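## Task

Turn the calendar's two cubes so the front face (the side showing the month name, toward the robot) reads 26, with both digits the right way up. Both cubes must end resting flat inside the tray. Release them and pull the hands away afterward. The robot must not tip over or be left tilted, or the task fails. The result only counts if nothing held by the robot is keeping it in place.

## Robot and tools

ROBOT. A two-wheeled cart with a pan/tilt head camera and two five-joint arms (left_arm, right_arm), each ending in a jaw gripper with a fixed jaw and a swinging jaw, plus a wrist camera on each hand. The cart is 0.53 m wide and spans x = -0.35 to 0.07 m. Arm pan axes sit at x = -0.060, y = +0.155 (left) and -0.155 m (right); shoulders are about 0.89 m high. The fixed jaw tip reaches roughly 0.44 m from its pan axis and no lower than 0.55 m above the floor. Loose objects may occasionally get a small shove from outside.

FRAMES. Base frame: origin on the floor between the drive wheels, x forward, y left, z up, in metres. left_hand and right_hand report the fixed-jaw tip in this frame; a held object lies toward the swinging jaw. Odometry frame is the base frame at scene start; base_odometry counts wheel rotation, so slip reads as motion; heading is radians, positive left, -3.142 to 3.142.

execute_actions(actions, cameras). actions holds zero or one action. An action may contain "base", "joints", or both; these start at once. base takes one key only: translate_m (relative drive in metres, forward positive, -1.4 to 1.4) or rotate_rad (relative turn in radians, left/counter-clockwise positive, -3.2 to 3.2). No sideways motion. Base offsets count from the base's last reported position. joints is a single dictionary covering both arms and the head, keyed by joint name, each value an absolute target angle in radians. Ranges: head_pan_rad -3.2..3.2 (0 forward, positive left); head_tilt_rad -0.76..1.45 (positive looks down); per arm, *_shoulder_pan_rad -1.919..1.919, *_shoulder_lift_rad -1.745..1.745, *_elbow_flex_rad -1.69..1.58, *_wrist_flex_rad -1.658..1.658, *_wrist_roll_rad -2.743..2.841, *_gripper_rad 0..1.919. Omitted joints keep their previous target and may still be pushing. An action lasts at most 15 s. cameras: list of head_camera, left_wrist_camera, right_wrist_camera or all; omitted/null gives all, [] gives none. Unknown keys or out-of-range numbers reject the whole call with no motion. An empty actions list just reports state and images.

ARM GEOMETRY. Pan: positive is clockwise from above for both arms; 0 points the arm sideways outward; straight ahead is +1.571 for left, -1.571 for right. With lift, elbow and wrist_flex all 0 the upper arm stands up (tilted 0.24 rad outward) and forearm and fingers are horizontal; positive bends downward, and the sum of the three is how far the fingers aim below horizontal (1.571 = straight down, needs forearm no more than 0.08 rad above level). Wrist roll: -1.522 jaws close across the arm plane with fixed jaw on the left looking outward; 1.619 the same with it on the right; 0.049 jaws close within the plane (fixed jaw below with level fingers, or toward the pan axis with fingers down). Gripper opening: 0 gives 0.003 m, 0.3 gives 0.026, 0.6 gives 0.049, 1 gives 0.076, 1.919 gives 0.106. With level fingers above furniture keep the fixed jaw on the left, since the hand body bulges about 0.08 m on the other side. Stowed: pan -1.75 (left) / 1.75 (right), lift 0.05, elbow 1.35, wrist_flex -1.55, roll -1.52. Stow in two steps (wrist joints first, then the others); leaving stow, do not move the wrists first.

RESULTS. base_status and joint_status per motion: done (reached; for base, wheels turned the full amount), off_target (resting away from target, possibly still pushing: load, obstruction or tripped motor), time_out (holds where it stopped), not_followed (a self-collision check between arm links or the two arms blocked that arm's targets; the gripper part still runs; the targets may be retried each action until changed). The line "joint command not followed" with a cause marks this. on_its_own lists motion not commanded in this call. A gripper holding something reads off_target. Motor temperatures are listed per arm in joint_positions order; MOTOR HOT from 55 °C, OVER-TEMPERATURE FAULT at 70 °C with limit_stop_at_motor_heat statuses (resend the target). If a result reports a stop, remaining motion calls in that reply are skipped.

OTHER TOOLS. wait(seconds 0 to 10) lets the scene run without new commands. zoom_image(camera, region [x0,y0,x1,y1] in pixels, at most 504x504) enlarges part of the latest full image; images are 644x476. read_manual(section="licences") returns licence text only. finished_scene(scene 1 or 2) ends the scene irreversibly and reports success, then gives the next task. Replying with no tool call ends everything.

CAUTIONS. Joints sag under gravity; offset the next target by the observed sag. Hand positions may be off by a few centimetres. A joint stuck more than about 0.30 rad from target for about 2 s trips its motor to 20 % torque; reset by waiting until still, then commanding 0.2 rad away from the reading on the side opposite the failed target. Squeeze with a target at most 0.2 rad below the contact angle. Payload about 0.4 kg at full reach, 0.7 kg close in. Avoid arms striking or pressing each other, hard pulls or pushes (a forward pull tips the robot most easily), and turning or reversing next to a desk edge; a turn with stowed arms needs 0.44 m of clear radius. Avoid drops, slams and knocking things over.

Each tool is called after "Emit:" by a JSON object that holds its "method" and its "body", one argument or row to a line.

## Session

Emit:
{"method": "execute_actions", "body": {
  "actions": [
    {"joints":{"head_tilt_rad":0.6}}
  ]
}}

Scene clock: 1.20 s.
Motor temperatures (°C, as the motors report them): left_arm=[29 25 28 27 25] | right_arm=[28 25 27 27 28]
base_odometry: x=+0.000 y=+0.000 heading=+0.000 (m, m, rad; odometry frame)
base_status: not commanded
joint_positions: head_pan_rad=+0.025 head_tilt_rad=+0.594 left_arm_shoulder_pan_rad=-1.758 left_arm_shoulder_lift_rad=+0.049 left_arm_elbow_flex_rad=+1.310 left_arm_wrist_flex_rad=-1.594 left_arm_wrist_roll_rad=-1.545 left_arm_gripper_rad=+1.920 right_arm_shoulder_pan_rad=+1.784 right_arm_shoulder_lift_rad=+0.057 right_arm_elbow_flex_rad=+1.297 right_arm_wrist_flex_rad=-1.505 right_arm_wrist_roll_rad=-1.495 right_arm_gripper_rad=+1.920
joint_status: all done
left_hand: x=-0.3075 y=+0.1001 z=+0.9115 quat_wxyz=(-0.082, -0.618, -0.051, +0.781) (m; base frame)
right_hand: x=-0.3134 y=-0.1081 z=+0.8980 quat_wxyz=(-0.091, +0.649, -0.061, -0.753) (m; base frame)
pictures: head_camera, left_wrist_camera, right_wrist_camera
camera_calibration (this result's frames):
head_camera: T_world_to_cam=[[0.0397027, -0.998951, -0.0228069, 0.0232634], [-0.553623, -0.00299075, -0.832762, 0.975118], [0.83182, 0.0456893, -0.553162, 0.667583], [0, 0, 0, 1]] pos_world=[-0.0163841, -0.00434601, 1.18185]
Images, in order (width x height): head_camera 644x476, left_wrist_camera 644x476, right_wrist_camera 644x476.

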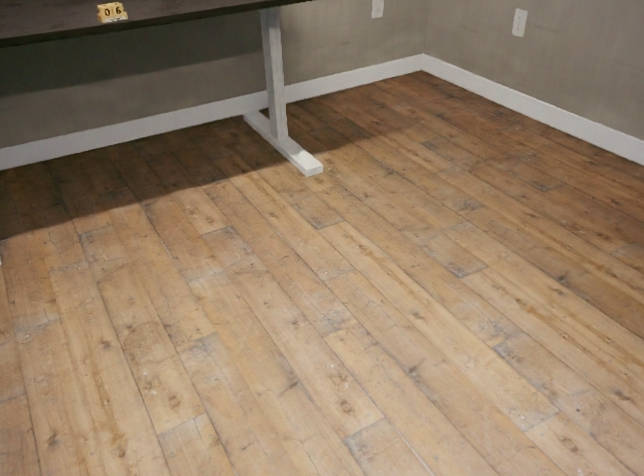

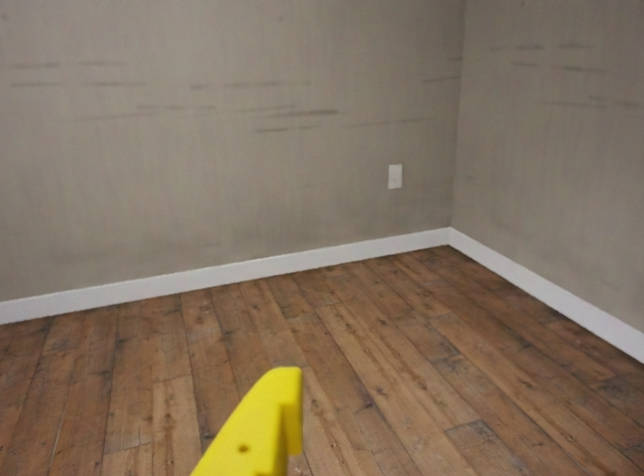

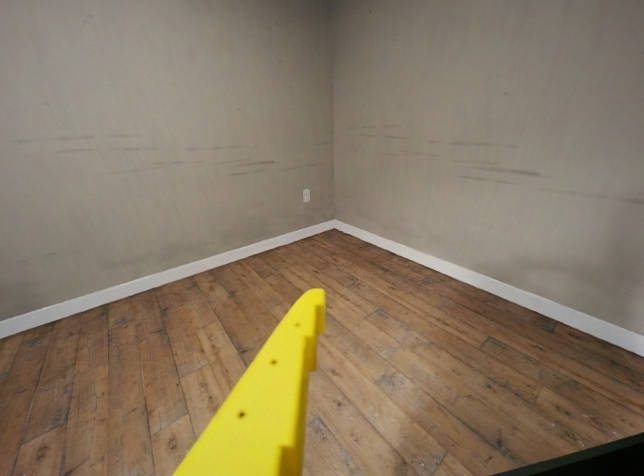

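Emit:
{"method": "execute_actions", "body": {
  "actions": [
    {"base":{"rotate_rad":0.27},"joints":{"left_arm_shoulder_pan_rad":1.57,"right_arm_shoulder_pan_rad":-1.57,"left_arm_shoulder_lift_rad":-0.5,"right_arm_shoulder_lift_rad":-0.5,"left_arm_elbow_flex_rad":0.5,"right_arm_elbow_flex_rad":0.5}}
  ],
  "cameras": []
}}

Emit:
{"method": "execute_actions", "body": {
  "actions": [
    {"base":{"translate_m":1.35},"joints":{"left_arm_wrist_flex_rad":0.6,"right_arm_wrist_flex_rad":0.6}}
  ],
  "cameras": []
}}

Emit:
{"method": "execute_actions", "body": {
  "actions": [
    {"base":{"rotate_rad":0.27}}
  ]
}}

Scene clock: 16.03 s.
Motor temperatures (°C, as the motors report them): left_arm=[29 25 28 27 25] | right_arm=[28 25 27 27 28]
base_odometry: x=-0.001 y=+0.000 heading=+0.266 (m, m, rad; odometry frame)
base_status: done
joint_positions: head_pan_rad=+0.025 head_tilt_rad=+0.594 left_arm_shoulder_pan_rad=+1.560 left_arm_shoulder_lift_rad=-0.475 left_arm_elbow_flex_rad=+0.529 left_arm_wrist_flex_rad=-1.594 left_arm_wrist_roll_rad=-1.545 left_arm_gripper_rad=+1.920 right_arm_shoulder_pan_rad=-1.559 right_arm_shoulder_lift_rad=-0.473 right_arm_elbow_flex_rad=+0.539 right_arm_wrist_flex_rad=-1.505 right_arm_wrist_roll_rad=-1.495 right_arm_gripper_rad=+1.920
joint_status: all done
left_hand: x=+0.0837 y=+0.1643 z=+1.1653 quat_wxyz=(+1.000, +0.000, +0.016, +0.017) (m; base frame)
right_hand: x=+0.1007 y=-0.1492 z=+1.1623 quat_wxyz=(+0.998, +0.000, +0.066, -0.019) (m; base frame)
pictures: none
No camera images: the call's "cameras" was empty. Leave "cameras" out to get every camera's image.

Scene clock: 23.70 s.
Motor temperatures (°C, as the motors report them): left_arm=[29 25 28 27 25] | right_arm=[28 25 27 27 28]
base_odometry: x=+1.302 y=+0.355 heading=+0.263 (m, m, rad; odometry frame)
base_status: done
joint_positions: head_pan_rad=+0.025 head_tilt_rad=+0.594 left_arm_shoulder_pan_rad=+1.560 left_arm_shoulder_lift_rad=-0.478 left_arm_elbow_flex_rad=+0.528 left_arm_wrist_flex_rad=+0.598 left_arm_wrist_roll_rad=-1.545 left_arm_gripper_rad=+1.920 right_arm_shoulder_pan_rad=-1.559 right_arm_shoulder_lift_rad=-0.476 right_arm_elbow_flex_rad=+0.539 right_arm_wrist_flex_rad=+0.597 right_arm_wrist_roll_rad=-1.495 right_arm_gripper_rad=+1.920
joint_status: all done
left_hand: x=+0.2063 y=+0.1657 z=+0.9084 quat_wxyz=(+0.445, +0.005, +0.895, +0.008) (m; base frame)
right_hand: x=+0.2053 y=-0.1504 z=+0.9047 quat_wxyz=(+0.440, -0.007, +0.898, -0.009) (m; base frame)
pictures: none
No camera images: the call's "cameras" was empty. Leave "cameras" out to get every camera's image.

Scene clock: 24.73 s.
Motor temperatures (°C, as the motors report them): left_arm=[29 25 28 27 25] | right_arm=[28 25 27 27 28]
base_odometry: x=+1.302 y=+0.354 heading=+0.532 (m, m, rad; odometry frame)
base_status: done
joint_positions: head_pan_rad=+0.025 head_tilt_rad=+0.594 left_arm_shoulder_pan_rad=+1.560 left_arm_shoulder_lift_rad=-0.478 left_arm_elbow_flex_rad=+0.528 left_arm_wrist_flex_rad=+0.598 left_arm_wrist_roll_rad=-1.545 left_arm_gripper_rad=+1.920 right_arm_shoulder_pan_rad=-1.559 right_arm_shoulder_lift_rad=-0.476 right_arm_elbow_flex_rad=+0.539 right_arm_wrist_flex_rad=+0.597 right_arm_wrist_roll_rad=-1.495 right_arm_gripper_rad=+1.920
joint_status: not commanded
left_hand: x=+0.2063 y=+0.1657 z=+0.9084 quat_wxyz=(+0.445, +0.005, +0.895, +0.008) (m; base frame)
right_hand: x=+0.2053 y=-0.1504 z=+0.9047 quat_wxyz=(+0.440, -0.007, +0.898, -0.009) (m; base frame)
pictures: head_camera, left_wrist_camera, right_wrist_camera
camera_calibration (this result's frames):
head_camera: T_world_to_cam=[[0.0396978, -0.998951, -0.0228102, 0.023267], [-0.553807, -0.00299538, -0.83264, 0.974969], [0.831698, 0.0456864, -0.553345, 0.667789], [0, 0, 0, 1]] pos_world=[-0.0163773, -0.00434584, 1.18185]
left_wrist_camera: T_world_to_cam=[[0.00418579, -0.998955, -0.045503, 0.199926], [-0.938319, 0.0118091, -0.345568, 0.529674], [0.345745, 0.0441428, -0.93729, 0.841379], [0, 0, 0, 1]] pos_world=[0.205264, 0.156321, 0.980752]
right_wrist_camera: T_world_to_cam=[[0.0146428, -0.999664, -0.021386, -0.136564], [-0.942779, -0.00667816, -0.33335, 0.51342], [0.333095, 0.0250434, -0.942561, 0.857426], [0, 0, 0, 1]] pos_world=[0.200437, -0.154562, 0.976404]
Images, in order (width x height): head_camera 644x476, left_wrist_camera 644x476, right_wrist_camera 644x476.

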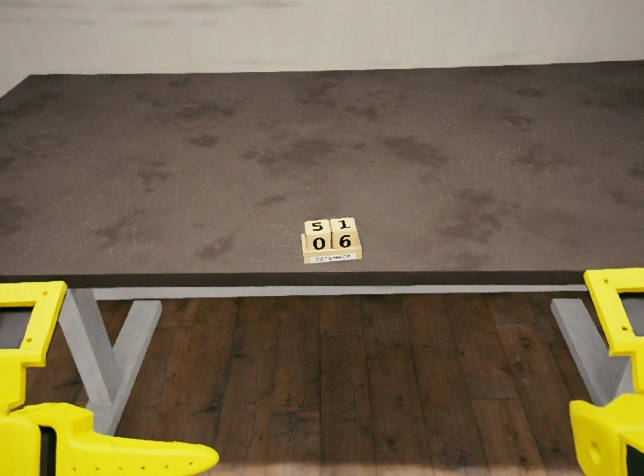

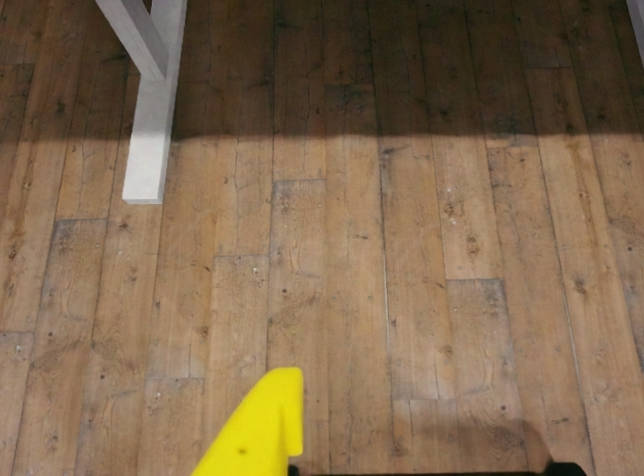

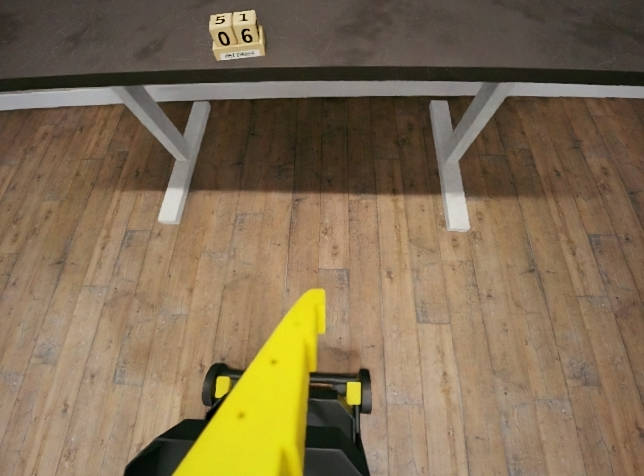

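Emit:
{"method": "execute_actions", "body": {
  "actions": [
    {"base":{"rotate_rad":-0.35},"joints":{"right_arm_shoulder_pan_rad":-0.6,"left_arm_shoulder_pan_rad":0.9}}
  ],
  "cameras": []
}}

Emit:
{"method": "execute_actions", "body": {
  "actions": [
    {"base":{"translate_m":0.4}}
  ],
  "cameras": []
}}

Emit:
{"method": "execute_actions", "body": {
  "actions": [
    {"base":{"rotate_rad":0.35},"joints":{"head_tilt_rad":1.0,"head_pan_rad":0.35}}
  ]
}}

Scene clock: 37.53 s.
Motor temperatures (°C, as the motors report them): left_arm=[29 25 28 27 25] | right_arm=[28 25 27 27 28]
base_odometry: x=+1.302 y=+0.354 heading=+0.184 (m, m, rad; odometry frame)
base_status: done
joint_positions: head_pan_rad=+0.025 head_tilt_rad=+0.594 left_arm_shoulder_pan_rad=+0.912 left_arm_shoulder_lift_rad=-0.478 left_arm_elbow_flex_rad=+0.528 left_arm_wrist_flex_rad=+0.598 left_arm_wrist_roll_rad=-1.545 left_arm_gripper_rad=+1.920 right_arm_shoulder_pan_rad=-0.612 right_arm_shoulder_lift_rad=-0.476 right_arm_elbow_flex_rad=+0.539 right_arm_wrist_flex_rad=+0.597 right_arm_wrist_roll_rad=-1.495 right_arm_gripper_rad=+1.920
joint_status: all done
left_hand: x=+0.1460 y=+0.3242 z=+0.9084 quat_wxyz=(+0.420, -0.280, +0.851, +0.149) (m; base frame)
right_hand: x=+0.0988 y=-0.3676 z=+0.9047 quat_wxyz=(+0.388, +0.403, +0.802, -0.208) (m; base frame)
pictures: none
No camera images: the call's "cameras" was empty. Leave "cameras" out to get every camera's image.

Scene clock: 40.37 s.
Motor temperatures (°C, as the motors report them): left_arm=[29 25 28 27 25] | right_arm=[28 25 27 27 28]
base_odometry: x=+1.695 y=+0.428 heading=+0.185 (m, m, rad; odometry frame)
base_status: done
joint_positions: head_pan_rad=+0.025 head_tilt_rad=+0.594 left_arm_shoulder_pan_rad=+0.911 left_arm_shoulder_lift_rad=-0.478 left_arm_elbow_flex_rad=+0.528 left_arm_wrist_flex_rad=+0.598 left_arm_wrist_roll_rad=-1.545 left_arm_gripper_rad=+1.920 right_arm_shoulder_pan_rad=-0.611 right_arm_shoulder_lift_rad=-0.476 right_arm_elbow_flex_rad=+0.539 right_arm_wrist_flex_rad=+0.597 right_arm_wrist_roll_rad=-1.495 right_arm_gripper_rad=+1.920
joint_status: not commanded
left_hand: x=+0.1457 y=+0.3245 z=+0.9084 quat_wxyz=(+0.420, -0.280, +0.850, +0.149) (m; base frame)
right_hand: x=+0.0985 y=-0.3678 z=+0.9047 quat_wxyz=(+0.387, +0.404, +0.802, -0.208) (m; base frame)
pictures: none
No camera images: the call's "cameras" was empty. Leave "cameras" out to get every camera's image.

Scene clock: 41.57 s.
Motor temperatures (°C, as the motors report them): left_arm=[29 25 28 27 25] | right_arm=[28 25 27 27 28]
base_odometry: x=+1.695 y=+0.427 heading=+0.534 (m, m, rad; odometry frame)
base_status: done
joint_positions: head_pan_rad=+0.340 head_tilt_rad=+0.995 left_arm_shoulder_pan_rad=+0.911 left_arm_shoulder_lift_rad=-0.478 left_arm_elbow_flex_rad=+0.528 left_arm_wrist_flex_rad=+0.598 left_arm_wrist_roll_rad=-1.545 left_arm_gripper_rad=+1.920 right_arm_shoulder_pan_rad=-0.609 right_arm_shoulder_lift_rad=-0.476 right_arm_elbow_flex_rad=+0.539 right_arm_wrist_flex_rad=+0.597 right_arm_wrist_roll_rad=-1.495 right_arm_gripper_rad=+1.920
joint_status: all done
left_hand: x=+0.1457 y=+0.3245 z=+0.9084 quat_wxyz=(+0.420, -0.280, +0.850, +0.149) (m; base frame)
right_hand: x=+0.0981 y=-0.3681 z=+0.9047 quat_wxyz=(+0.387, +0.405, +0.802, -0.209) (m; base frame)
pictures: head_camera, left_wrist_camera, right_wrist_camera
camera_calibration (this result's frames):
head_camera: T_world_to_cam=[[0.337901, -0.9408, -0.0267895, 0.0418627], [-0.790438, -0.268215, -0.550698, 0.639333], [0.510912, 0.207257, -0.834274, 0.976061], [0, 0, 0, 1]] pos_world=[-0.00747343, 0.00856784, 1.1675]
left_wrist_camera: T_world_to_cam=[[0.606993, -0.793403, -0.045503, 0.204233], [-0.754756, -0.557607, -0.345568, 0.628948], [0.248802, 0.244101, -0.93729, 0.804569], [0, 0, 0, 1]] pos_world=[0.150555, 0.316349, 0.980752]
right_wrist_camera: T_world_to_cam=[[-0.804348, -0.593773, -0.021386, -0.12279], [-0.554186, 0.762729, -0.33335, 0.655994], [0.214246, -0.256278, -0.942561, 0.80669], [0, 0, 0, 1]] pos_world=[0.0919466, -0.366518, 0.976404]
Images, in order (width x height): head_camera 644x476, left_wrist_camera 644x476, right_wrist_camera 644x476.

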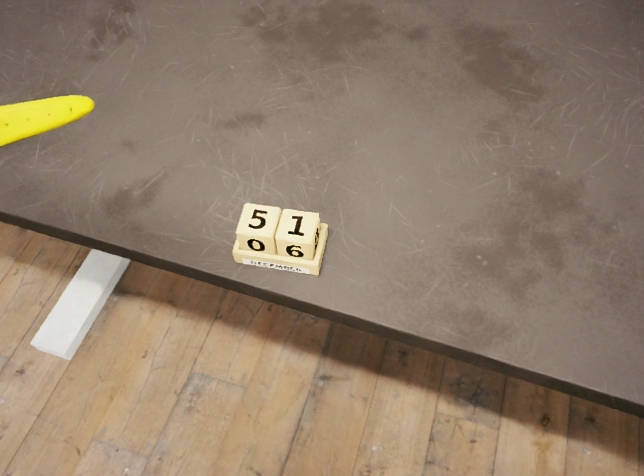

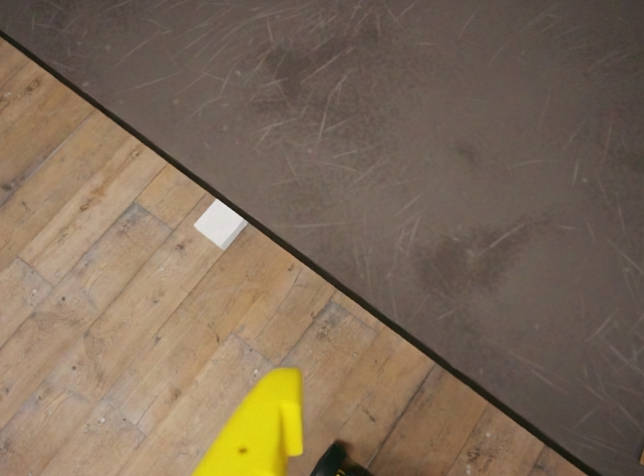

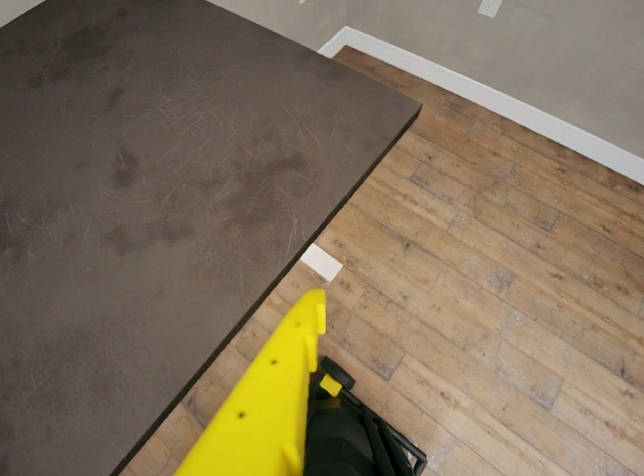

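Emit:
{"method": "execute_actions", "body": {
  "actions": [
    {"base":{"translate_m":0.08},"joints":{"head_tilt_rad":1.1,"head_pan_rad":0.7,"left_arm_shoulder_pan_rad":1.57,"left_arm_shoulder_lift_rad":-0.08,"left_arm_elbow_flex_rad":0.02,"left_arm_wrist_flex_rad":1.57,"left_arm_wrist_roll_rad":0.05,"left_arm_gripper_rad":0.8}}
  ],
  "cameras": ["head_camera","left_wrist_camera"]
}}

Scene clock: 54.73 s.
Motor temperatures (°C, as the motors report them): left_arm=[29 25 28 27 25] | right_arm=[28 25 27 27 28]
base_odometry: x=+1.764 y=+0.468 heading=+0.535 (m, m, rad; odometry frame)
base_status: done
joint_positions: head_pan_rad=+0.690 head_tilt_rad=+1.095 left_arm_shoulder_pan_rad=+1.558 left_arm_shoulder_lift_rad=-0.075 left_arm_elbow_flex_rad=+0.049 left_arm_wrist_flex_rad=+1.563 left_arm_wrist_roll_rad=+0.040 left_arm_gripper_rad=+0.808 right_arm_shoulder_pan_rad=-0.609 right_arm_shoulder_lift_rad=-0.476 right_arm_elbow_flex_rad=+0.539 right_arm_wrist_flex_rad=+0.597 right_arm_wrist_roll_rad=-1.495 right_arm_gripper_rad=+1.920
joint_status: all done
left_hand: x=+0.1221 y=+0.1570 z=+0.8563 quat_wxyz=(+0.012, -0.708, +0.706, -0.012) (m; base frame)
right_hand: x=+0.0981 y=-0.3681 z=+0.9047 quat_wxyz=(+0.387, +0.405, +0.802, -0.209) (m; base frame)
pictures: head_camera, left_wrist_camera
camera_calibration (this result's frames):
head_camera: T_world_to_cam=[[0.637921, -0.769624, -0.0271313, 0.0563571], [-0.689795, -0.555379, -0.464475, 0.54482], [0.342403, 0.315013, -0.885171, 1.02672], [0, 0, 0, 1]] pos_world=[-0.0116898, 0.0225241, 1.16341]
left_wrist_camera: T_world_to_cam=[[0.999836, -0.01396, 0.0115047, -0.135791], [-0.0179597, -0.842158, 0.538931, -0.302959], [0.00216532, -0.53905, -0.842271, 0.874159], [0, 0, 0, 1]] pos_world=[0.128435, 0.21418, 0.901116]
Images, in order (width x height): head_camera 644x476, left_wrist_camera 644x476.

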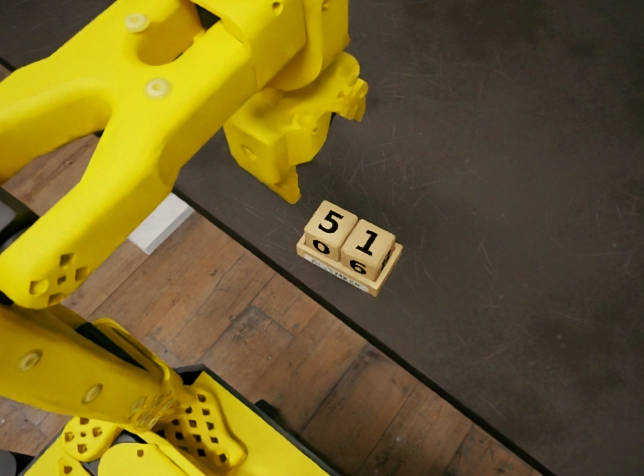

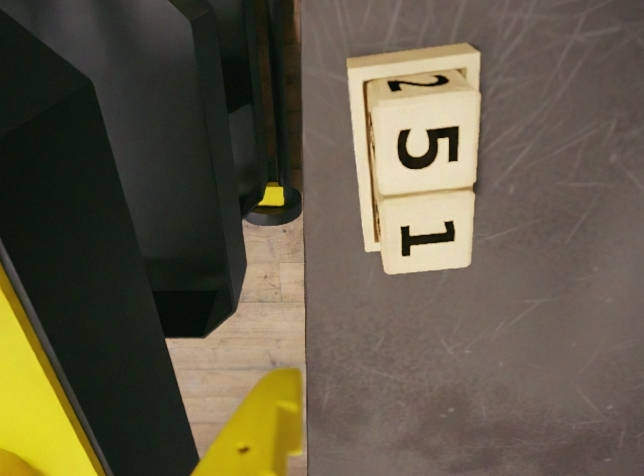

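Emit:
{"method": "execute_actions", "body": {
  "actions": [
    {"joints":{"left_arm_shoulder_lift_rad":0.2,"left_arm_elbow_flex_rad":0.19,"left_arm_wrist_flex_rad":1.15,"left_arm_wrist_roll_rad":0.13}}
  ],
  "cameras": ["head_camera","left_wrist_camera"]
}}

Scene clock: 66.47 s.
Motor temperatures (°C, as the motors report them): left_arm=[29 25 28 27 25] | right_arm=[28 25 27 27 28]
base_odometry: x=+1.764 y=+0.468 heading=+0.535 (m, m, rad; odometry frame)
base_status: not commanded
joint_positions: head_pan_rad=+0.690 head_tilt_rad=+1.095 left_arm_shoulder_pan_rad=+1.558 left_arm_shoulder_lift_rad=+0.206 left_arm_elbow_flex_rad=+0.194 left_arm_wrist_flex_rad=+1.157 left_arm_wrist_roll_rad=+0.119 left_arm_gripper_rad=+0.808 right_arm_shoulder_pan_rad=-0.609 right_arm_shoulder_lift_rad=-0.476 right_arm_elbow_flex_rad=+0.539 right_arm_wrist_flex_rad=+0.597 right_arm_wrist_roll_rad=-1.495 right_arm_gripper_rad=+1.920
joint_status: all done
left_hand: x=+0.1416 y=+0.1566 z=+0.7902 quat_wxyz=(+0.005, -0.736, +0.677, -0.005) (m; base frame)
right_hand: x=+0.0981 y=-0.3681 z=+0.9047 quat_wxyz=(+0.387, +0.405, +0.802, -0.209) (m; base frame)
pictures: head_camera, left_wrist_camera
camera_calibration (this result's frames):
head_camera: T_world_to_cam=[[0.637921, -0.769624, -0.0271313, 0.0563571], [-0.689795, -0.555379, -0.464475, 0.54482], [0.342403, 0.315013, -0.885171, 1.02672], [0, 0, 0, 1]] pos_world=[-0.0116898, 0.0225241, 1.16341]
left_wrist_camera: T_world_to_cam=[[0.997813, 0.0657406, -0.00691175, -0.152271], [0.0590436, -0.839353, 0.540371, -0.279782], [0.0297229, -0.539597, -0.841399, 0.813724], [0, 0, 0, 1]] pos_world=[0.144271, 0.214257, 0.8348]
Images, in order (width x height): head_camera 644x476, left_wrist_camera 644x476.

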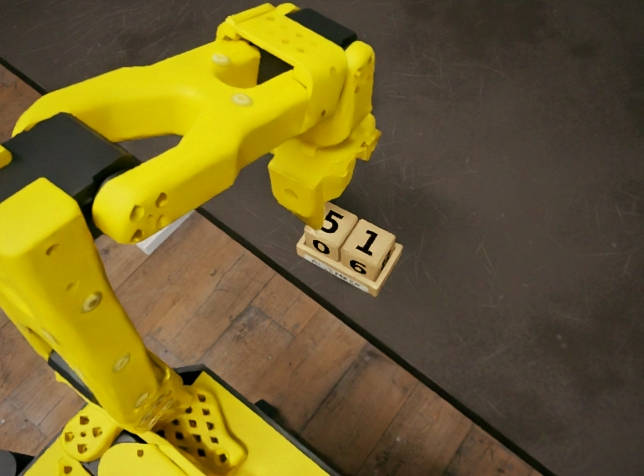

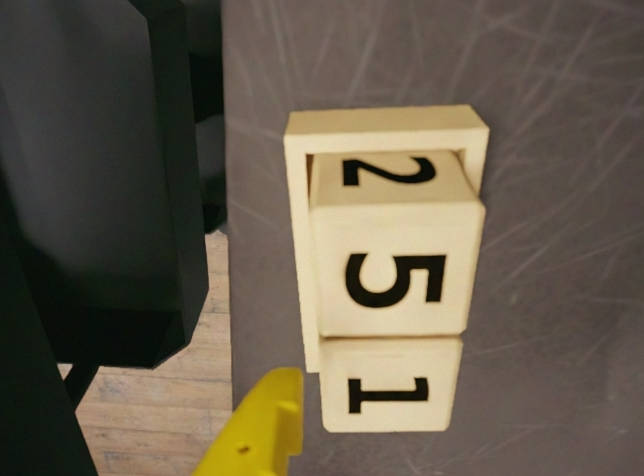

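Emit:
{"method": "execute_actions", "body": {
  "actions": [
    {"joints":{"left_arm_shoulder_pan_rad":1.595,"left_arm_shoulder_lift_rad":0.28,"left_arm_elbow_flex_rad":0.31,"left_arm_wrist_flex_rad":0.97}}
  ],
  "cameras": ["left_wrist_camera"]
}}

Emit:
{"method": "execute_actions", "body": {
  "actions": [
    {"joints":{"left_arm_shoulder_lift_rad":0.44,"left_arm_wrist_flex_rad":0.81}}
  ],
  "cameras": ["head_camera","left_wrist_camera"]
}}

Scene clock: 75.83 s.
Motor temperatures (°C, as the motors report them): left_arm=[29 25 28 27 25] | right_arm=[28 25 27 27 28]
base_odometry: x=+1.764 y=+0.468 heading=+0.535 (m, m, rad; odometry frame)
base_status: not commanded
joint_positions: head_pan_rad=+0.690 head_tilt_rad=+1.095 left_arm_shoulder_pan_rad=+1.584 left_arm_shoulder_lift_rad=+0.285 left_arm_elbow_flex_rad=+0.312 left_arm_wrist_flex_rad=+0.977 left_arm_wrist_roll_rad=+0.119 left_arm_gripper_rad=+0.808 right_arm_shoulder_pan_rad=-0.609 right_arm_shoulder_lift_rad=-0.476 right_arm_elbow_flex_rad=+0.539 right_arm_wrist_flex_rad=+0.597 right_arm_wrist_roll_rad=-1.495 right_arm_gripper_rad=+1.920
joint_status: all done
left_hand: x=+0.1350 y=+0.1514 z=+0.7621 quat_wxyz=(-0.001, -0.727, +0.687, +0.001) (m; base frame)
right_hand: x=+0.0981 y=-0.3681 z=+0.9047 quat_wxyz=(+0.387, +0.405, +0.802, -0.209) (m; base frame)
pictures: left_wrist_camera
camera_calibration (this result's frames):
left_wrist_camera: T_world_to_cam=[[0.998891, 0.0397045, -0.025291, -0.127688], [0.0470751, -0.840739, 0.53939, -0.26596], [0.000153078, -0.539983, -0.841676, 0.791731], [0, 0, 0, 1]] pos_world=[0.139945, 0.208988, 0.806607]
Images, in order (width x height): left_wrist_camera 644x476.

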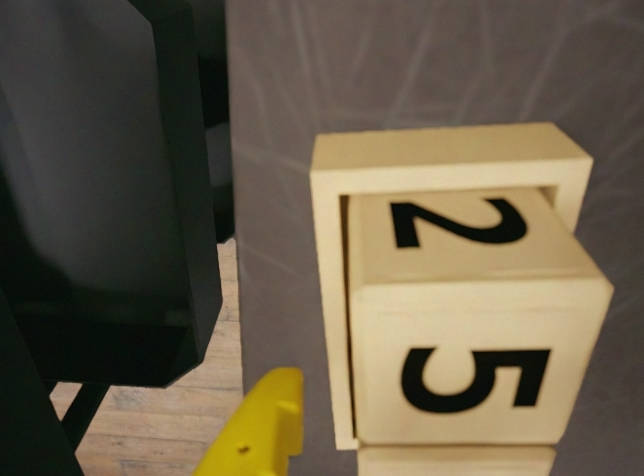

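Scene clock: 76.63 s.
Motor temperatures (°C, as the motors report them): left_arm=[29 25 28 27 25] | right_arm=[28 25 27 27 28]
base_odometry: x=+1.764 y=+0.468 heading=+0.535 (m, m, rad; odometry frame)
base_status: not commanded
joint_positions: head_pan_rad=+0.690 head_tilt_rad=+1.095 left_arm_shoulder_pan_rad=+1.584 left_arm_shoulder_lift_rad=+0.447 left_arm_elbow_flex_rad=+0.312 left_arm_wrist_flex_rad=+0.818 left_arm_wrist_roll_rad=+0.119 left_arm_gripper_rad=+0.808 right_arm_shoulder_pan_rad=-0.609 right_arm_shoulder_lift_rad=-0.476 right_arm_elbow_flex_rad=+0.539 right_arm_wrist_flex_rad=+0.597 right_arm_wrist_roll_rad=-1.495 right_arm_gripper_rad=+1.920
joint_status: all done
left_hand: x=+0.1371 y=+0.1514 z=+0.7340 quat_wxyz=(-0.002, -0.727, +0.687, +0.002) (m; base frame)
right_hand: x=+0.0981 y=-0.3681 z=+0.9047 quat_wxyz=(+0.387, +0.405, +0.802, -0.209) (m; base frame)
pictures: head_camera, left_wrist_camera
camera_calibration (this result's frames):
head_camera: T_world_to_cam=[[0.637921, -0.769624, -0.0271313, 0.0563571], [-0.689795, -0.555379, -0.464475, 0.54482], [0.342403, 0.315013, -0.885171, 1.02672], [0, 0, 0, 1]] pos_world=[-0.0116898, 0.0225241, 1.16341]
left_wrist_camera: T_world_to_cam=[[0.998851, 0.0397051, -0.0268223, -0.129363], [0.0479023, -0.84075, 0.5393, -0.250966], [-0.00113793, -0.539966, -0.841686, 0.768238], [0, 0, 0, 1]] pos_world=[0.142111, 0.208959, 0.778492]
Images, in order (width x height): head_camera 644x476, left_wrist_camera 644x476.

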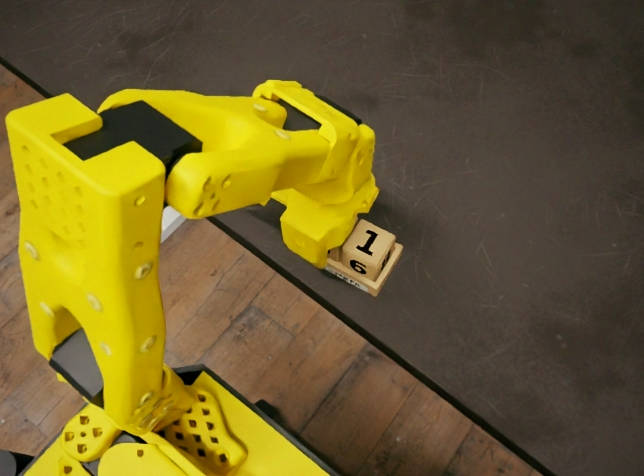

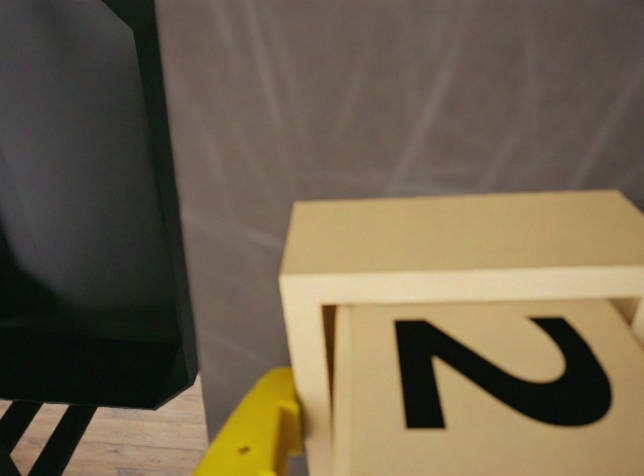

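Emit:
{"method": "execute_actions", "body": {
  "actions": [
    {"joints":{"left_arm_elbow_flex_rad":0.22,"left_arm_wrist_flex_rad":0.88}}
  ],
  "cameras": ["left_wrist_camera"]
}}

Emit:
{"method": "execute_actions", "body": {
  "actions": [
    {"joints":{"left_arm_gripper_rad":0.27}}
  ],
  "cameras": ["left_wrist_camera"]
}}

Emit:
{"method": "execute_actions", "body": {
  "actions": [
    {"joints":{"left_arm_shoulder_lift_rad":0.15,"left_arm_wrist_flex_rad":1.14}}
  ],
  "cameras": ["head_camera","left_wrist_camera"]
}}

Scene clock: 83.10 s.
Motor temperatures (°C, as the motors report them): left_arm=[29 25 28 27 25] | right_arm=[28 25 27 27 28]
base_odometry: x=+1.764 y=+0.468 heading=+0.535 (m, m, rad; odometry frame)
base_status: not commanded
joint_positions: head_pan_rad=+0.690 head_tilt_rad=+1.095 left_arm_shoulder_pan_rad=+1.584 left_arm_shoulder_lift_rad=+0.448 left_arm_elbow_flex_rad=+0.247 left_arm_wrist_flex_rad=+0.874 left_arm_wrist_roll_rad=+0.119 left_arm_gripper_rad=+0.808 right_arm_shoulder_pan_rad=-0.609 right_arm_shoulder_lift_rad=-0.476 right_arm_elbow_flex_rad=+0.539 right_arm_wrist_flex_rad=+0.597 right_arm_wrist_roll_rad=-1.495 right_arm_gripper_rad=+1.920
joint_status: all done
left_hand: x=+0.1436 y=+0.1513 z=+0.7404 quat_wxyz=(+0.000, -0.727, +0.687, +0.000) (m; base frame)
right_hand: x=+0.0981 y=-0.3681 z=+0.9047 quat_wxyz=(+0.387, +0.405, +0.802, -0.209) (m; base frame)
pictures: left_wrist_camera
camera_calibration (this result's frames):
left_wrist_camera: T_world_to_cam=[[0.998997, 0.0397031, -0.0206968, -0.14025], [0.0445924, -0.840706, 0.539653, -0.254591], [0.00402599, -0.540034, -0.841633, 0.77281], [0, 0, 0, 1]] pos_world=[0.148351, 0.208876, 0.78491]
Images, in order (width x height): left_wrist_camera 644x476.

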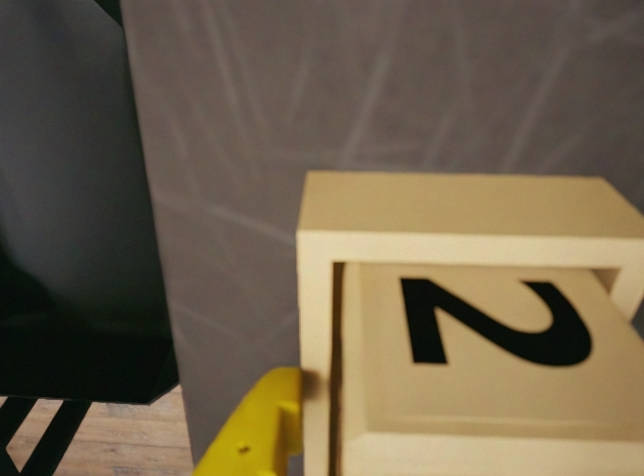

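Scene clock: 84.00 s.
Motor temperatures (°C, as the motors report them): left_arm=[29 25 28 27 25] | right_arm=[28 25 27 27 28]
base_odometry: x=+1.764 y=+0.468 heading=+0.535 (m, m, rad; odometry frame)
base_status: not commanded
joint_positions: head_pan_rad=+0.690 head_tilt_rad=+1.095 left_arm_shoulder_pan_rad=+1.586 left_arm_shoulder_lift_rad=+0.445 left_arm_elbow_flex_rad=+0.227 left_arm_wrist_flex_rad=+0.877 left_arm_wrist_roll_rad=+0.119 left_arm_gripper_rad=+0.394 right_arm_shoulder_pan_rad=-0.609 right_arm_shoulder_lift_rad=-0.476 right_arm_elbow_flex_rad=+0.539 right_arm_wrist_flex_rad=+0.597 right_arm_wrist_roll_rad=-1.495 right_arm_gripper_rad=+1.920
joint_status: left_arm_gripper_rad off_target (ended at +0.394, target +0.270)
left_hand: x=+0.1484 y=+0.1509 z=+0.7429 quat_wxyz=(+0.007, -0.727, +0.687, -0.008) (m; base frame)
right_hand: x=+0.0981 y=-0.3681 z=+0.9047 quat_wxyz=(+0.387, +0.405, +0.802, -0.209) (m; base frame)
pictures: left_wrist_camera
camera_calibration (this result's frames):
left_wrist_camera: T_world_to_cam=[[0.999271, 0.0381675, -0.000784496, -0.159569], [0.032532, -0.840614, 0.540657, -0.255493], [0.019976, -0.540288, -0.841243, 0.772142], [0, 0, 0, 1]] pos_world=[0.15234, 0.208499, 0.787568]
Images, in order (width x height): left_wrist_camera 644x476.

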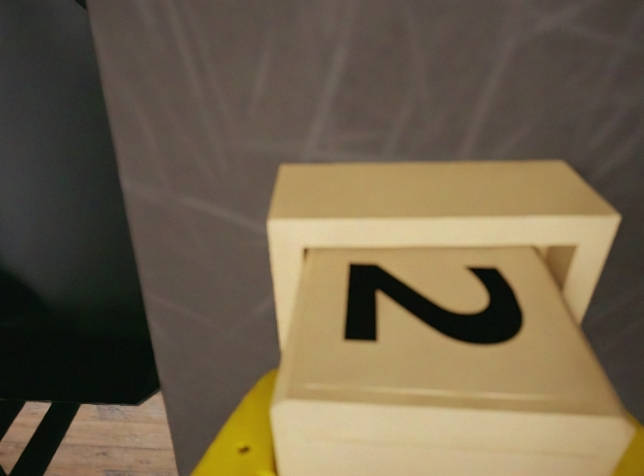

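Scene clock: 84.97 s.
Motor temperatures (°C, as the motors report them): left_arm=[29 25 28 27 25] | right_arm=[28 25 27 27 28]
base_odometry: x=+1.764 y=+0.468 heading=+0.535 (m, m, rad; odometry frame)
base_status: not commanded
joint_positions: head_pan_rad=+0.690 head_tilt_rad=+1.095 left_arm_shoulder_pan_rad=+1.586 left_arm_shoulder_lift_rad=+0.195 left_arm_elbow_flex_rad=+0.227 left_arm_wrist_flex_rad=+1.134 left_arm_wrist_roll_rad=+0.119 left_arm_gripper_rad=+0.394 right_arm_shoulder_pan_rad=-0.609 right_arm_shoulder_lift_rad=-0.476 right_arm_elbow_flex_rad=+0.539 right_arm_wrist_flex_rad=+0.597 right_arm_wrist_roll_rad=-1.495 right_arm_gripper_rad=+1.920
joint_status: all done
left_hand: x=+0.1394 y=+0.1511 z=+0.7878 quat_wxyz=(+0.005, -0.727, +0.687, -0.005) (m; base frame)
right_hand: x=+0.0981 y=-0.3681 z=+0.9047 quat_wxyz=(+0.387, +0.405, +0.802, -0.209) (m; base frame)
pictures: head_camera, left_wrist_camera
camera_calibration (this result's frames):
head_camera: T_world_to_cam=[[0.63801, -0.76955, -0.0271313, 0.0563613], [-0.68974, -0.555468, -0.464451, 0.544795], [0.342348, 0.315038, -0.885183, 1.02673], [0, 0, 0, 1]] pos_world=[-0.0116922, 0.0225285, 1.16341]
left_wrist_camera: T_world_to_cam=[[0.999247, 0.0381678, -0.00691175, -0.145677], [0.0358482, -0.840663, 0.540371, -0.279588], [0.0148143, -0.540212, -0.841399, 0.810992], [0, 0, 0, 1]] pos_world=[0.143575, 0.208629, 0.832442]
Images, in order (width x height): head_camera 644x476, left_wrist_camera 644x476.

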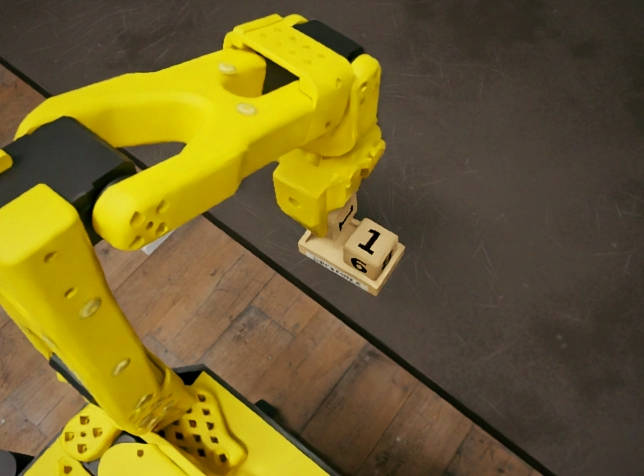

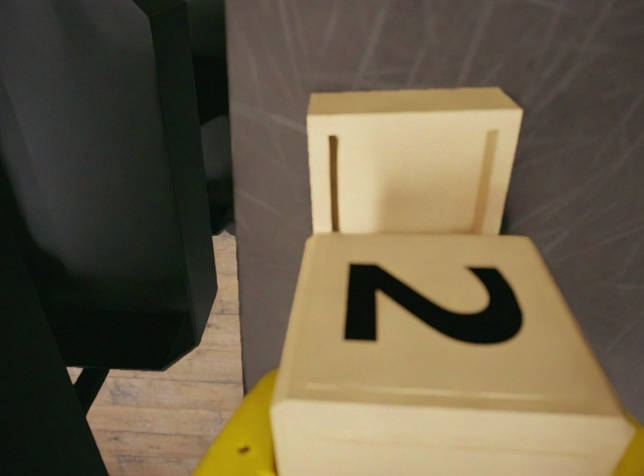

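Emit:
{"method": "execute_actions", "body": {
  "actions": [
    {"joints":{"left_arm_shoulder_pan_rad":1.1,"left_arm_elbow_flex_rad":0.1,"left_arm_wrist_flex_rad":1.24,"left_arm_wrist_roll_rad":0.04,"head_pan_rad":1.0,"head_tilt_rad":1.0}}
  ],
  "cameras": []
}}

Emit:
{"method": "execute_actions", "body": {
  "actions": [
    {"joints":{"left_arm_shoulder_lift_rad":0.53,"left_arm_wrist_flex_rad":0.89}}
  ],
  "cameras": ["head_camera","left_wrist_camera"]
}}

Scene clock: 93.93 s.
Motor temperatures (°C, as the motors report them): left_arm=[29 25 28 27 25] | right_arm=[28 25 27 27 28]
base_odometry: x=+1.764 y=+0.468 heading=+0.535 (m, m, rad; odometry frame)
base_status: not commanded
joint_positions: head_pan_rad=+0.990 head_tilt_rad=+1.015 left_arm_shoulder_pan_rad=+1.110 left_arm_shoulder_lift_rad=+0.195 left_arm_elbow_flex_rad=+0.129 left_arm_wrist_flex_rad=+1.233 left_arm_wrist_roll_rad=+0.050 left_arm_gripper_rad=+0.394 right_arm_shoulder_pan_rad=-0.609 right_arm_shoulder_lift_rad=-0.476 right_arm_elbow_flex_rad=+0.539 right_arm_wrist_flex_rad=+0.597 right_arm_wrist_roll_rad=-1.495 right_arm_gripper_rad=+1.920
joint_status: all done
left_hand: x=+0.1224 y=+0.2451 z=+0.8004 quat_wxyz=(+0.006, -0.850, +0.526, -0.004) (m; base frame)
right_hand: x=+0.0981 y=-0.3681 z=+0.9047 quat_wxyz=(+0.387, +0.405, +0.802, -0.209) (m; base frame)
pictures: none
No camera images: the call's "cameras" was empty. Leave "cameras" out to get every camera's image.

Scene clock: 94.97 s.
Motor temperatures (°C, as the motors report them): left_arm=[29 25 28 27 25] | right_arm=[28 25 27 27 28]
base_odometry: x=+1.764 y=+0.468 heading=+0.535 (m, m, rad; odometry frame)
base_status: not commanded
joint_positions: head_pan_rad=+0.990 head_tilt_rad=+1.015 left_arm_shoulder_pan_rad=+1.110 left_arm_shoulder_lift_rad=+0.540 left_arm_elbow_flex_rad=+0.126 left_arm_wrist_flex_rad=+0.896 left_arm_wrist_roll_rad=+0.050 left_arm_gripper_rad=+0.394 right_arm_shoulder_pan_rad=-0.609 right_arm_shoulder_lift_rad=-0.476 right_arm_elbow_flex_rad=+0.539 right_arm_wrist_flex_rad=+0.597 right_arm_wrist_roll_rad=-1.495 right_arm_gripper_rad=+1.920
joint_status: all done
left_hand: x=+0.1328 y=+0.2503 z=+0.7363 quat_wxyz=(+0.004, -0.850, +0.526, -0.002) (m; base frame)
right_hand: x=+0.0981 y=-0.3681 z=+0.9047 quat_wxyz=(+0.387, +0.405, +0.802, -0.209) (m; base frame)
pictures: head_camera, left_wrist_camera
camera_calibration (this result's frames):
head_camera: T_world_to_cam=[[0.83804, -0.544947, -0.0268794, 0.0654727], [-0.47292, -0.700941, -0.533881, 0.6349], [0.272096, 0.460125, -0.845132, 0.977334], [0, 0, 0, 1]] pos_world=[-0.0205405, 0.03101, 1.1667]
left_wrist_camera: T_world_to_cam=[[0.902665, 0.430148, -0.0130275, -0.224071], [0.368527, -0.757014, 0.539554, -0.232651], [0.222226, -0.491837, -0.84185, 0.781947], [0, 0, 0, 1]] pos_world=[0.11423, 0.304854, 0.780891]
Images, in order (width x height): head_camera 644x476, left_wrist_camera 644x476.

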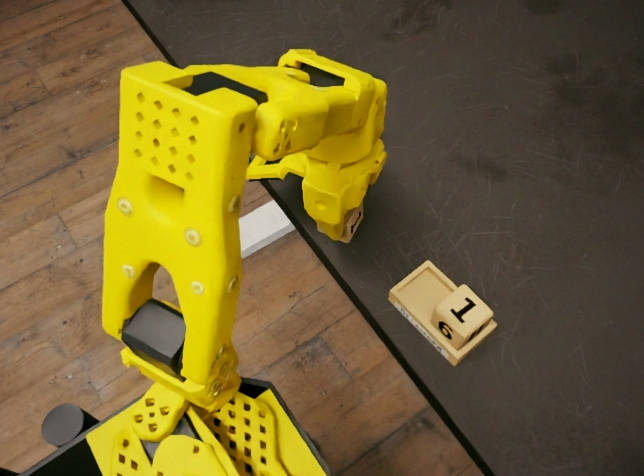

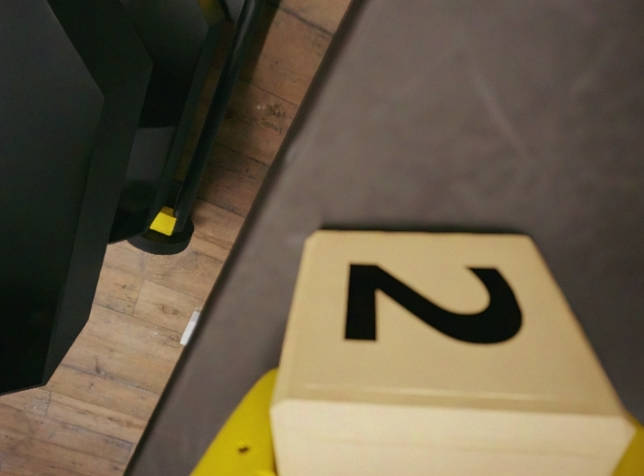

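Emit:
{"method": "execute_actions", "body": {
  "actions": [
    {"joints":{"left_arm_shoulder_lift_rad":0.565,"left_arm_wrist_flex_rad":0.855}}
  ],
  "cameras": ["left_wrist_camera"]
}}

Emit:
{"method": "execute_actions", "body": {
  "actions": [
    {"joints":{"left_arm_gripper_rad":0.8}}
  ],
  "cameras": ["left_wrist_camera"]
}}

Emit:
{"method": "execute_actions", "body": {
  "actions": [
    {"joints":{"left_arm_shoulder_lift_rad":0.3,"left_arm_wrist_flex_rad":1.1}}
  ],
  "cameras": []
}}

Emit:
{"method": "execute_actions", "body": {
  "actions": [
    {"joints":{"left_arm_shoulder_pan_rad":1.03,"left_arm_shoulder_lift_rad":0.42,"left_arm_elbow_flex_rad":0.03,"left_arm_wrist_flex_rad":1.08,"left_arm_wrist_roll_rad":-1.6}}
  ],
  "cameras": ["head_camera","left_wrist_camera"]
}}

Scene clock: 106.17 s.
Motor temperatures (°C, as the motors report them): left_arm=[29 25 28 27 25] | right_arm=[28 25 27 27 28]
base_odometry: x=+1.764 y=+0.468 heading=+0.535 (m, m, rad; odometry frame)
base_status: not commanded
joint_positions: head_pan_rad=+0.990 head_tilt_rad=+1.015 left_arm_shoulder_pan_rad=+1.110 left_arm_shoulder_lift_rad=+0.565 left_arm_elbow_flex_rad=+0.121 left_arm_wrist_flex_rad=+0.873 left_arm_wrist_roll_rad=+0.050 left_arm_gripper_rad=+0.392 right_arm_shoulder_pan_rad=-0.609 right_arm_shoulder_lift_rad=-0.476 right_arm_elbow_flex_rad=+0.539 right_arm_wrist_flex_rad=+0.597 right_arm_wrist_roll_rad=-1.495 right_arm_gripper_rad=+1.920
joint_status: all done
left_hand: x=+0.1336 y=+0.2506 z=+0.7321 quat_wxyz=(+0.005, -0.850, +0.526, -0.003) (m; base frame)
right_hand: x=+0.0981 y=-0.3681 z=+0.9047 quat_wxyz=(+0.387, +0.405, +0.802, -0.209) (m; base frame)
pictures: left_wrist_camera
camera_calibration (this result's frames):
left_wrist_camera: T_world_to_cam=[[0.902696, 0.430163, -0.00996017, -0.22726], [0.367045, -0.757749, 0.539531, -0.22997], [0.224539, -0.490689, -0.841907, 0.777858], [0, 0, 0, 1]] pos_world=[0.114897, 0.305185, 0.776697]
Images, in order (width x height): left_wrist_camera 644x476.

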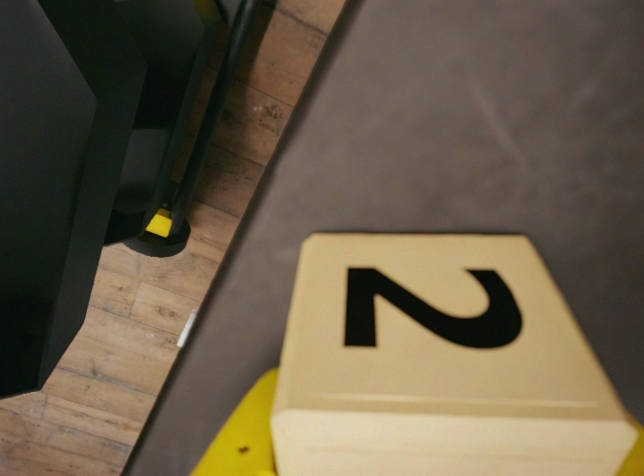

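Scene clock: 106.97 s.
Motor temperatures (°C, as the motors report them): left_arm=[29 25 28 27 25] | right_arm=[28 25 27 27 28]
base_odometry: x=+1.764 y=+0.468 heading=+0.535 (m, m, rad; odometry frame)
base_status: not commanded
joint_positions: head_pan_rad=+0.990 head_tilt_rad=+1.015 left_arm_shoulder_pan_rad=+1.110 left_arm_shoulder_lift_rad=+0.574 left_arm_elbow_flex_rad=+0.121 left_arm_wrist_flex_rad=+0.862 left_arm_wrist_roll_rad=+0.050 left_arm_gripper_rad=+0.791 right_arm_shoulder_pan_rad=-0.609 right_arm_shoulder_lift_rad=-0.476 right_arm_elbow_flex_rad=+0.539 right_arm_wrist_flex_rad=+0.597 right_arm_wrist_roll_rad=-1.495 right_arm_gripper_rad=+1.920
joint_status: all done
left_hand: x=+0.1338 y=+0.2507 z=+0.7303 quat_wxyz=(+0.006, -0.850, +0.526, -0.004) (m; base frame)
right_hand: x=+0.0981 y=-0.3681 z=+0.9047 quat_wxyz=(+0.387, +0.405, +0.802, -0.209) (m; base frame)
pictures: left_wrist_camera
camera_calibration (this result's frames):
left_wrist_camera: T_world_to_cam=[[0.902709, 0.43017, -0.00842645, -0.228627], [0.366303, -0.758117, 0.539518, -0.228812], [0.225696, -0.490114, -0.841932, 0.77609], [0, 0, 0, 1]] pos_world=[0.115038, 0.305255, 0.774936]
Images, in order (width x height): left_wrist_camera 644x476.

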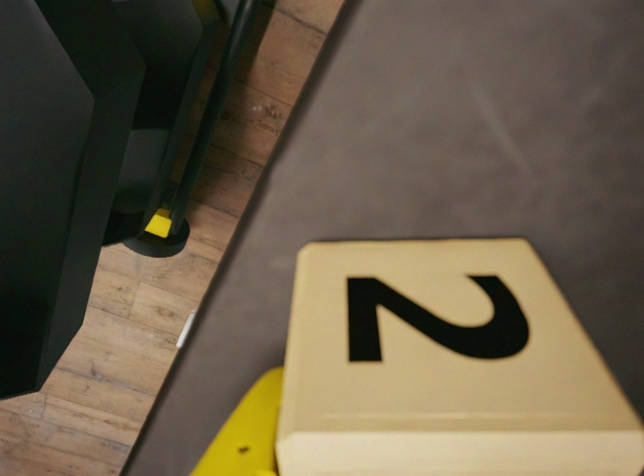

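Scene clock: 107.90 s.
Motor temperatures (°C, as the motors report them): left_arm=[29 25 28 27 25] | right_arm=[28 25 27 27 28]
base_odometry: x=+1.764 y=+0.468 heading=+0.535 (m, m, rad; odometry frame)
base_status: not commanded
joint_positions: head_pan_rad=+0.990 head_tilt_rad=+1.015 left_arm_shoulder_pan_rad=+1.110 left_arm_shoulder_lift_rad=+0.345 left_arm_elbow_flex_rad=+0.121 left_arm_wrist_flex_rad=+1.094 left_arm_wrist_roll_rad=+0.050 left_arm_gripper_rad=+0.792 right_arm_shoulder_pan_rad=-0.609 right_arm_shoulder_lift_rad=-0.476 right_arm_elbow_flex_rad=+0.539 right_arm_wrist_flex_rad=+0.597 right_arm_wrist_roll_rad=-1.495 right_arm_gripper_rad=+1.920
joint_status: all done
left_hand: x=+0.1296 y=+0.2486 z=+0.7738 quat_wxyz=(+0.004, -0.850, +0.526, -0.003) (m; base frame)
right_hand: x=+0.0981 y=-0.3681 z=+0.9047 quat_wxyz=(+0.387, +0.405, +0.802, -0.209) (m; base frame)
pictures: none
No camera images: the call's "cameras" was empty. Leave "cameras" out to get every camera's image.

Scene clock: 109.93 s.
Motor temperatures (°C, as the motors report them): left_arm=[29 25 28 27 25] | right_arm=[28 25 27 27 28]
base_odometry: x=+1.764 y=+0.468 heading=+0.535 (m, m, rad; odometry frame)
base_status: not commanded
joint_positions: head_pan_rad=+0.990 head_tilt_rad=+1.015 left_arm_shoulder_pan_rad=+1.041 left_arm_shoulder_lift_rad=+0.428 left_arm_elbow_flex_rad=+0.055 left_arm_wrist_flex_rad=+1.086 left_arm_wrist_roll_rad=-1.590 left_arm_gripper_rad=+0.792 right_arm_shoulder_pan_rad=-0.609 right_arm_shoulder_lift_rad=-0.476 right_arm_elbow_flex_rad=+0.539 right_arm_wrist_flex_rad=+0.597 right_arm_wrist_roll_rad=-1.495 right_arm_gripper_rad=+1.920
joint_status: all done
left_hand: x=+0.1302 y=+0.2753 z=+0.7661 quat_wxyz=(+0.001, -0.229, +0.973, +0.000) (m; base frame)
right_hand: x=+0.0981 y=-0.3681 z=+0.9047 quat_wxyz=(+0.387, +0.405, +0.802, -0.209) (m; base frame)
pictures: head_camera, left_wrist_camera
camera_calibration (this result's frames):
head_camera: T_world_to_cam=[[0.83806, -0.544915, -0.0268793, 0.0654736], [-0.472889, -0.700951, -0.533895, 0.634917], [0.272087, 0.460147, -0.845123, 0.977324], [0, 0, 0, 1]] pos_world=[-0.0205418, 0.0310108, 1.1667]
left_wrist_camera: T_world_to_cam=[[0.430101, -0.902515, -0.0219147, 0.203174], [-0.755427, -0.373084, 0.538645, -0.187464], [-0.494311, -0.215117, -0.842248, 0.837416], [0, 0, 0, 1]] pos_world=[0.184943, 0.29357, 0.810741]
Images, in order (width x height): head_camera 644x476, left_wrist_camera 644x476.

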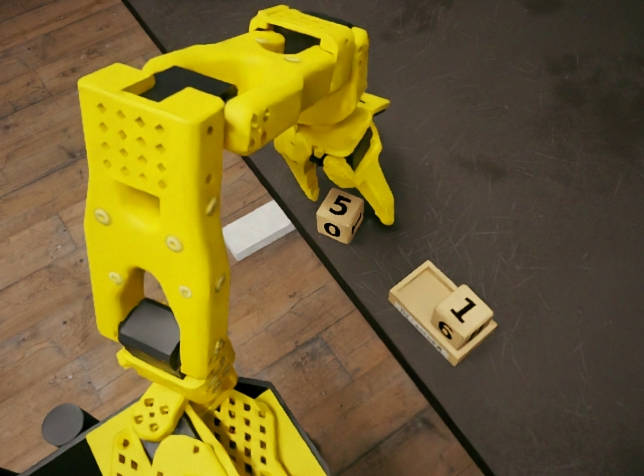

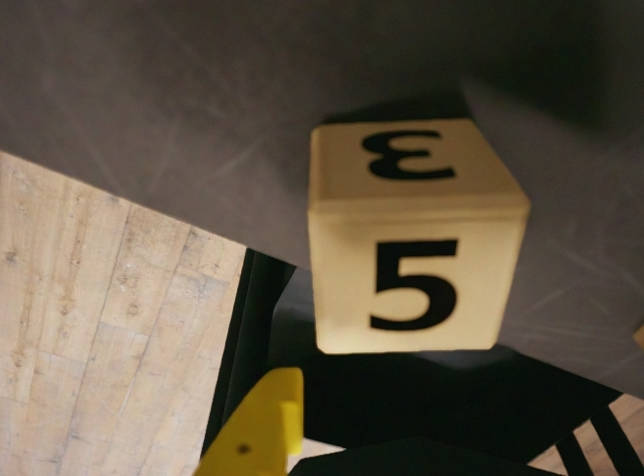

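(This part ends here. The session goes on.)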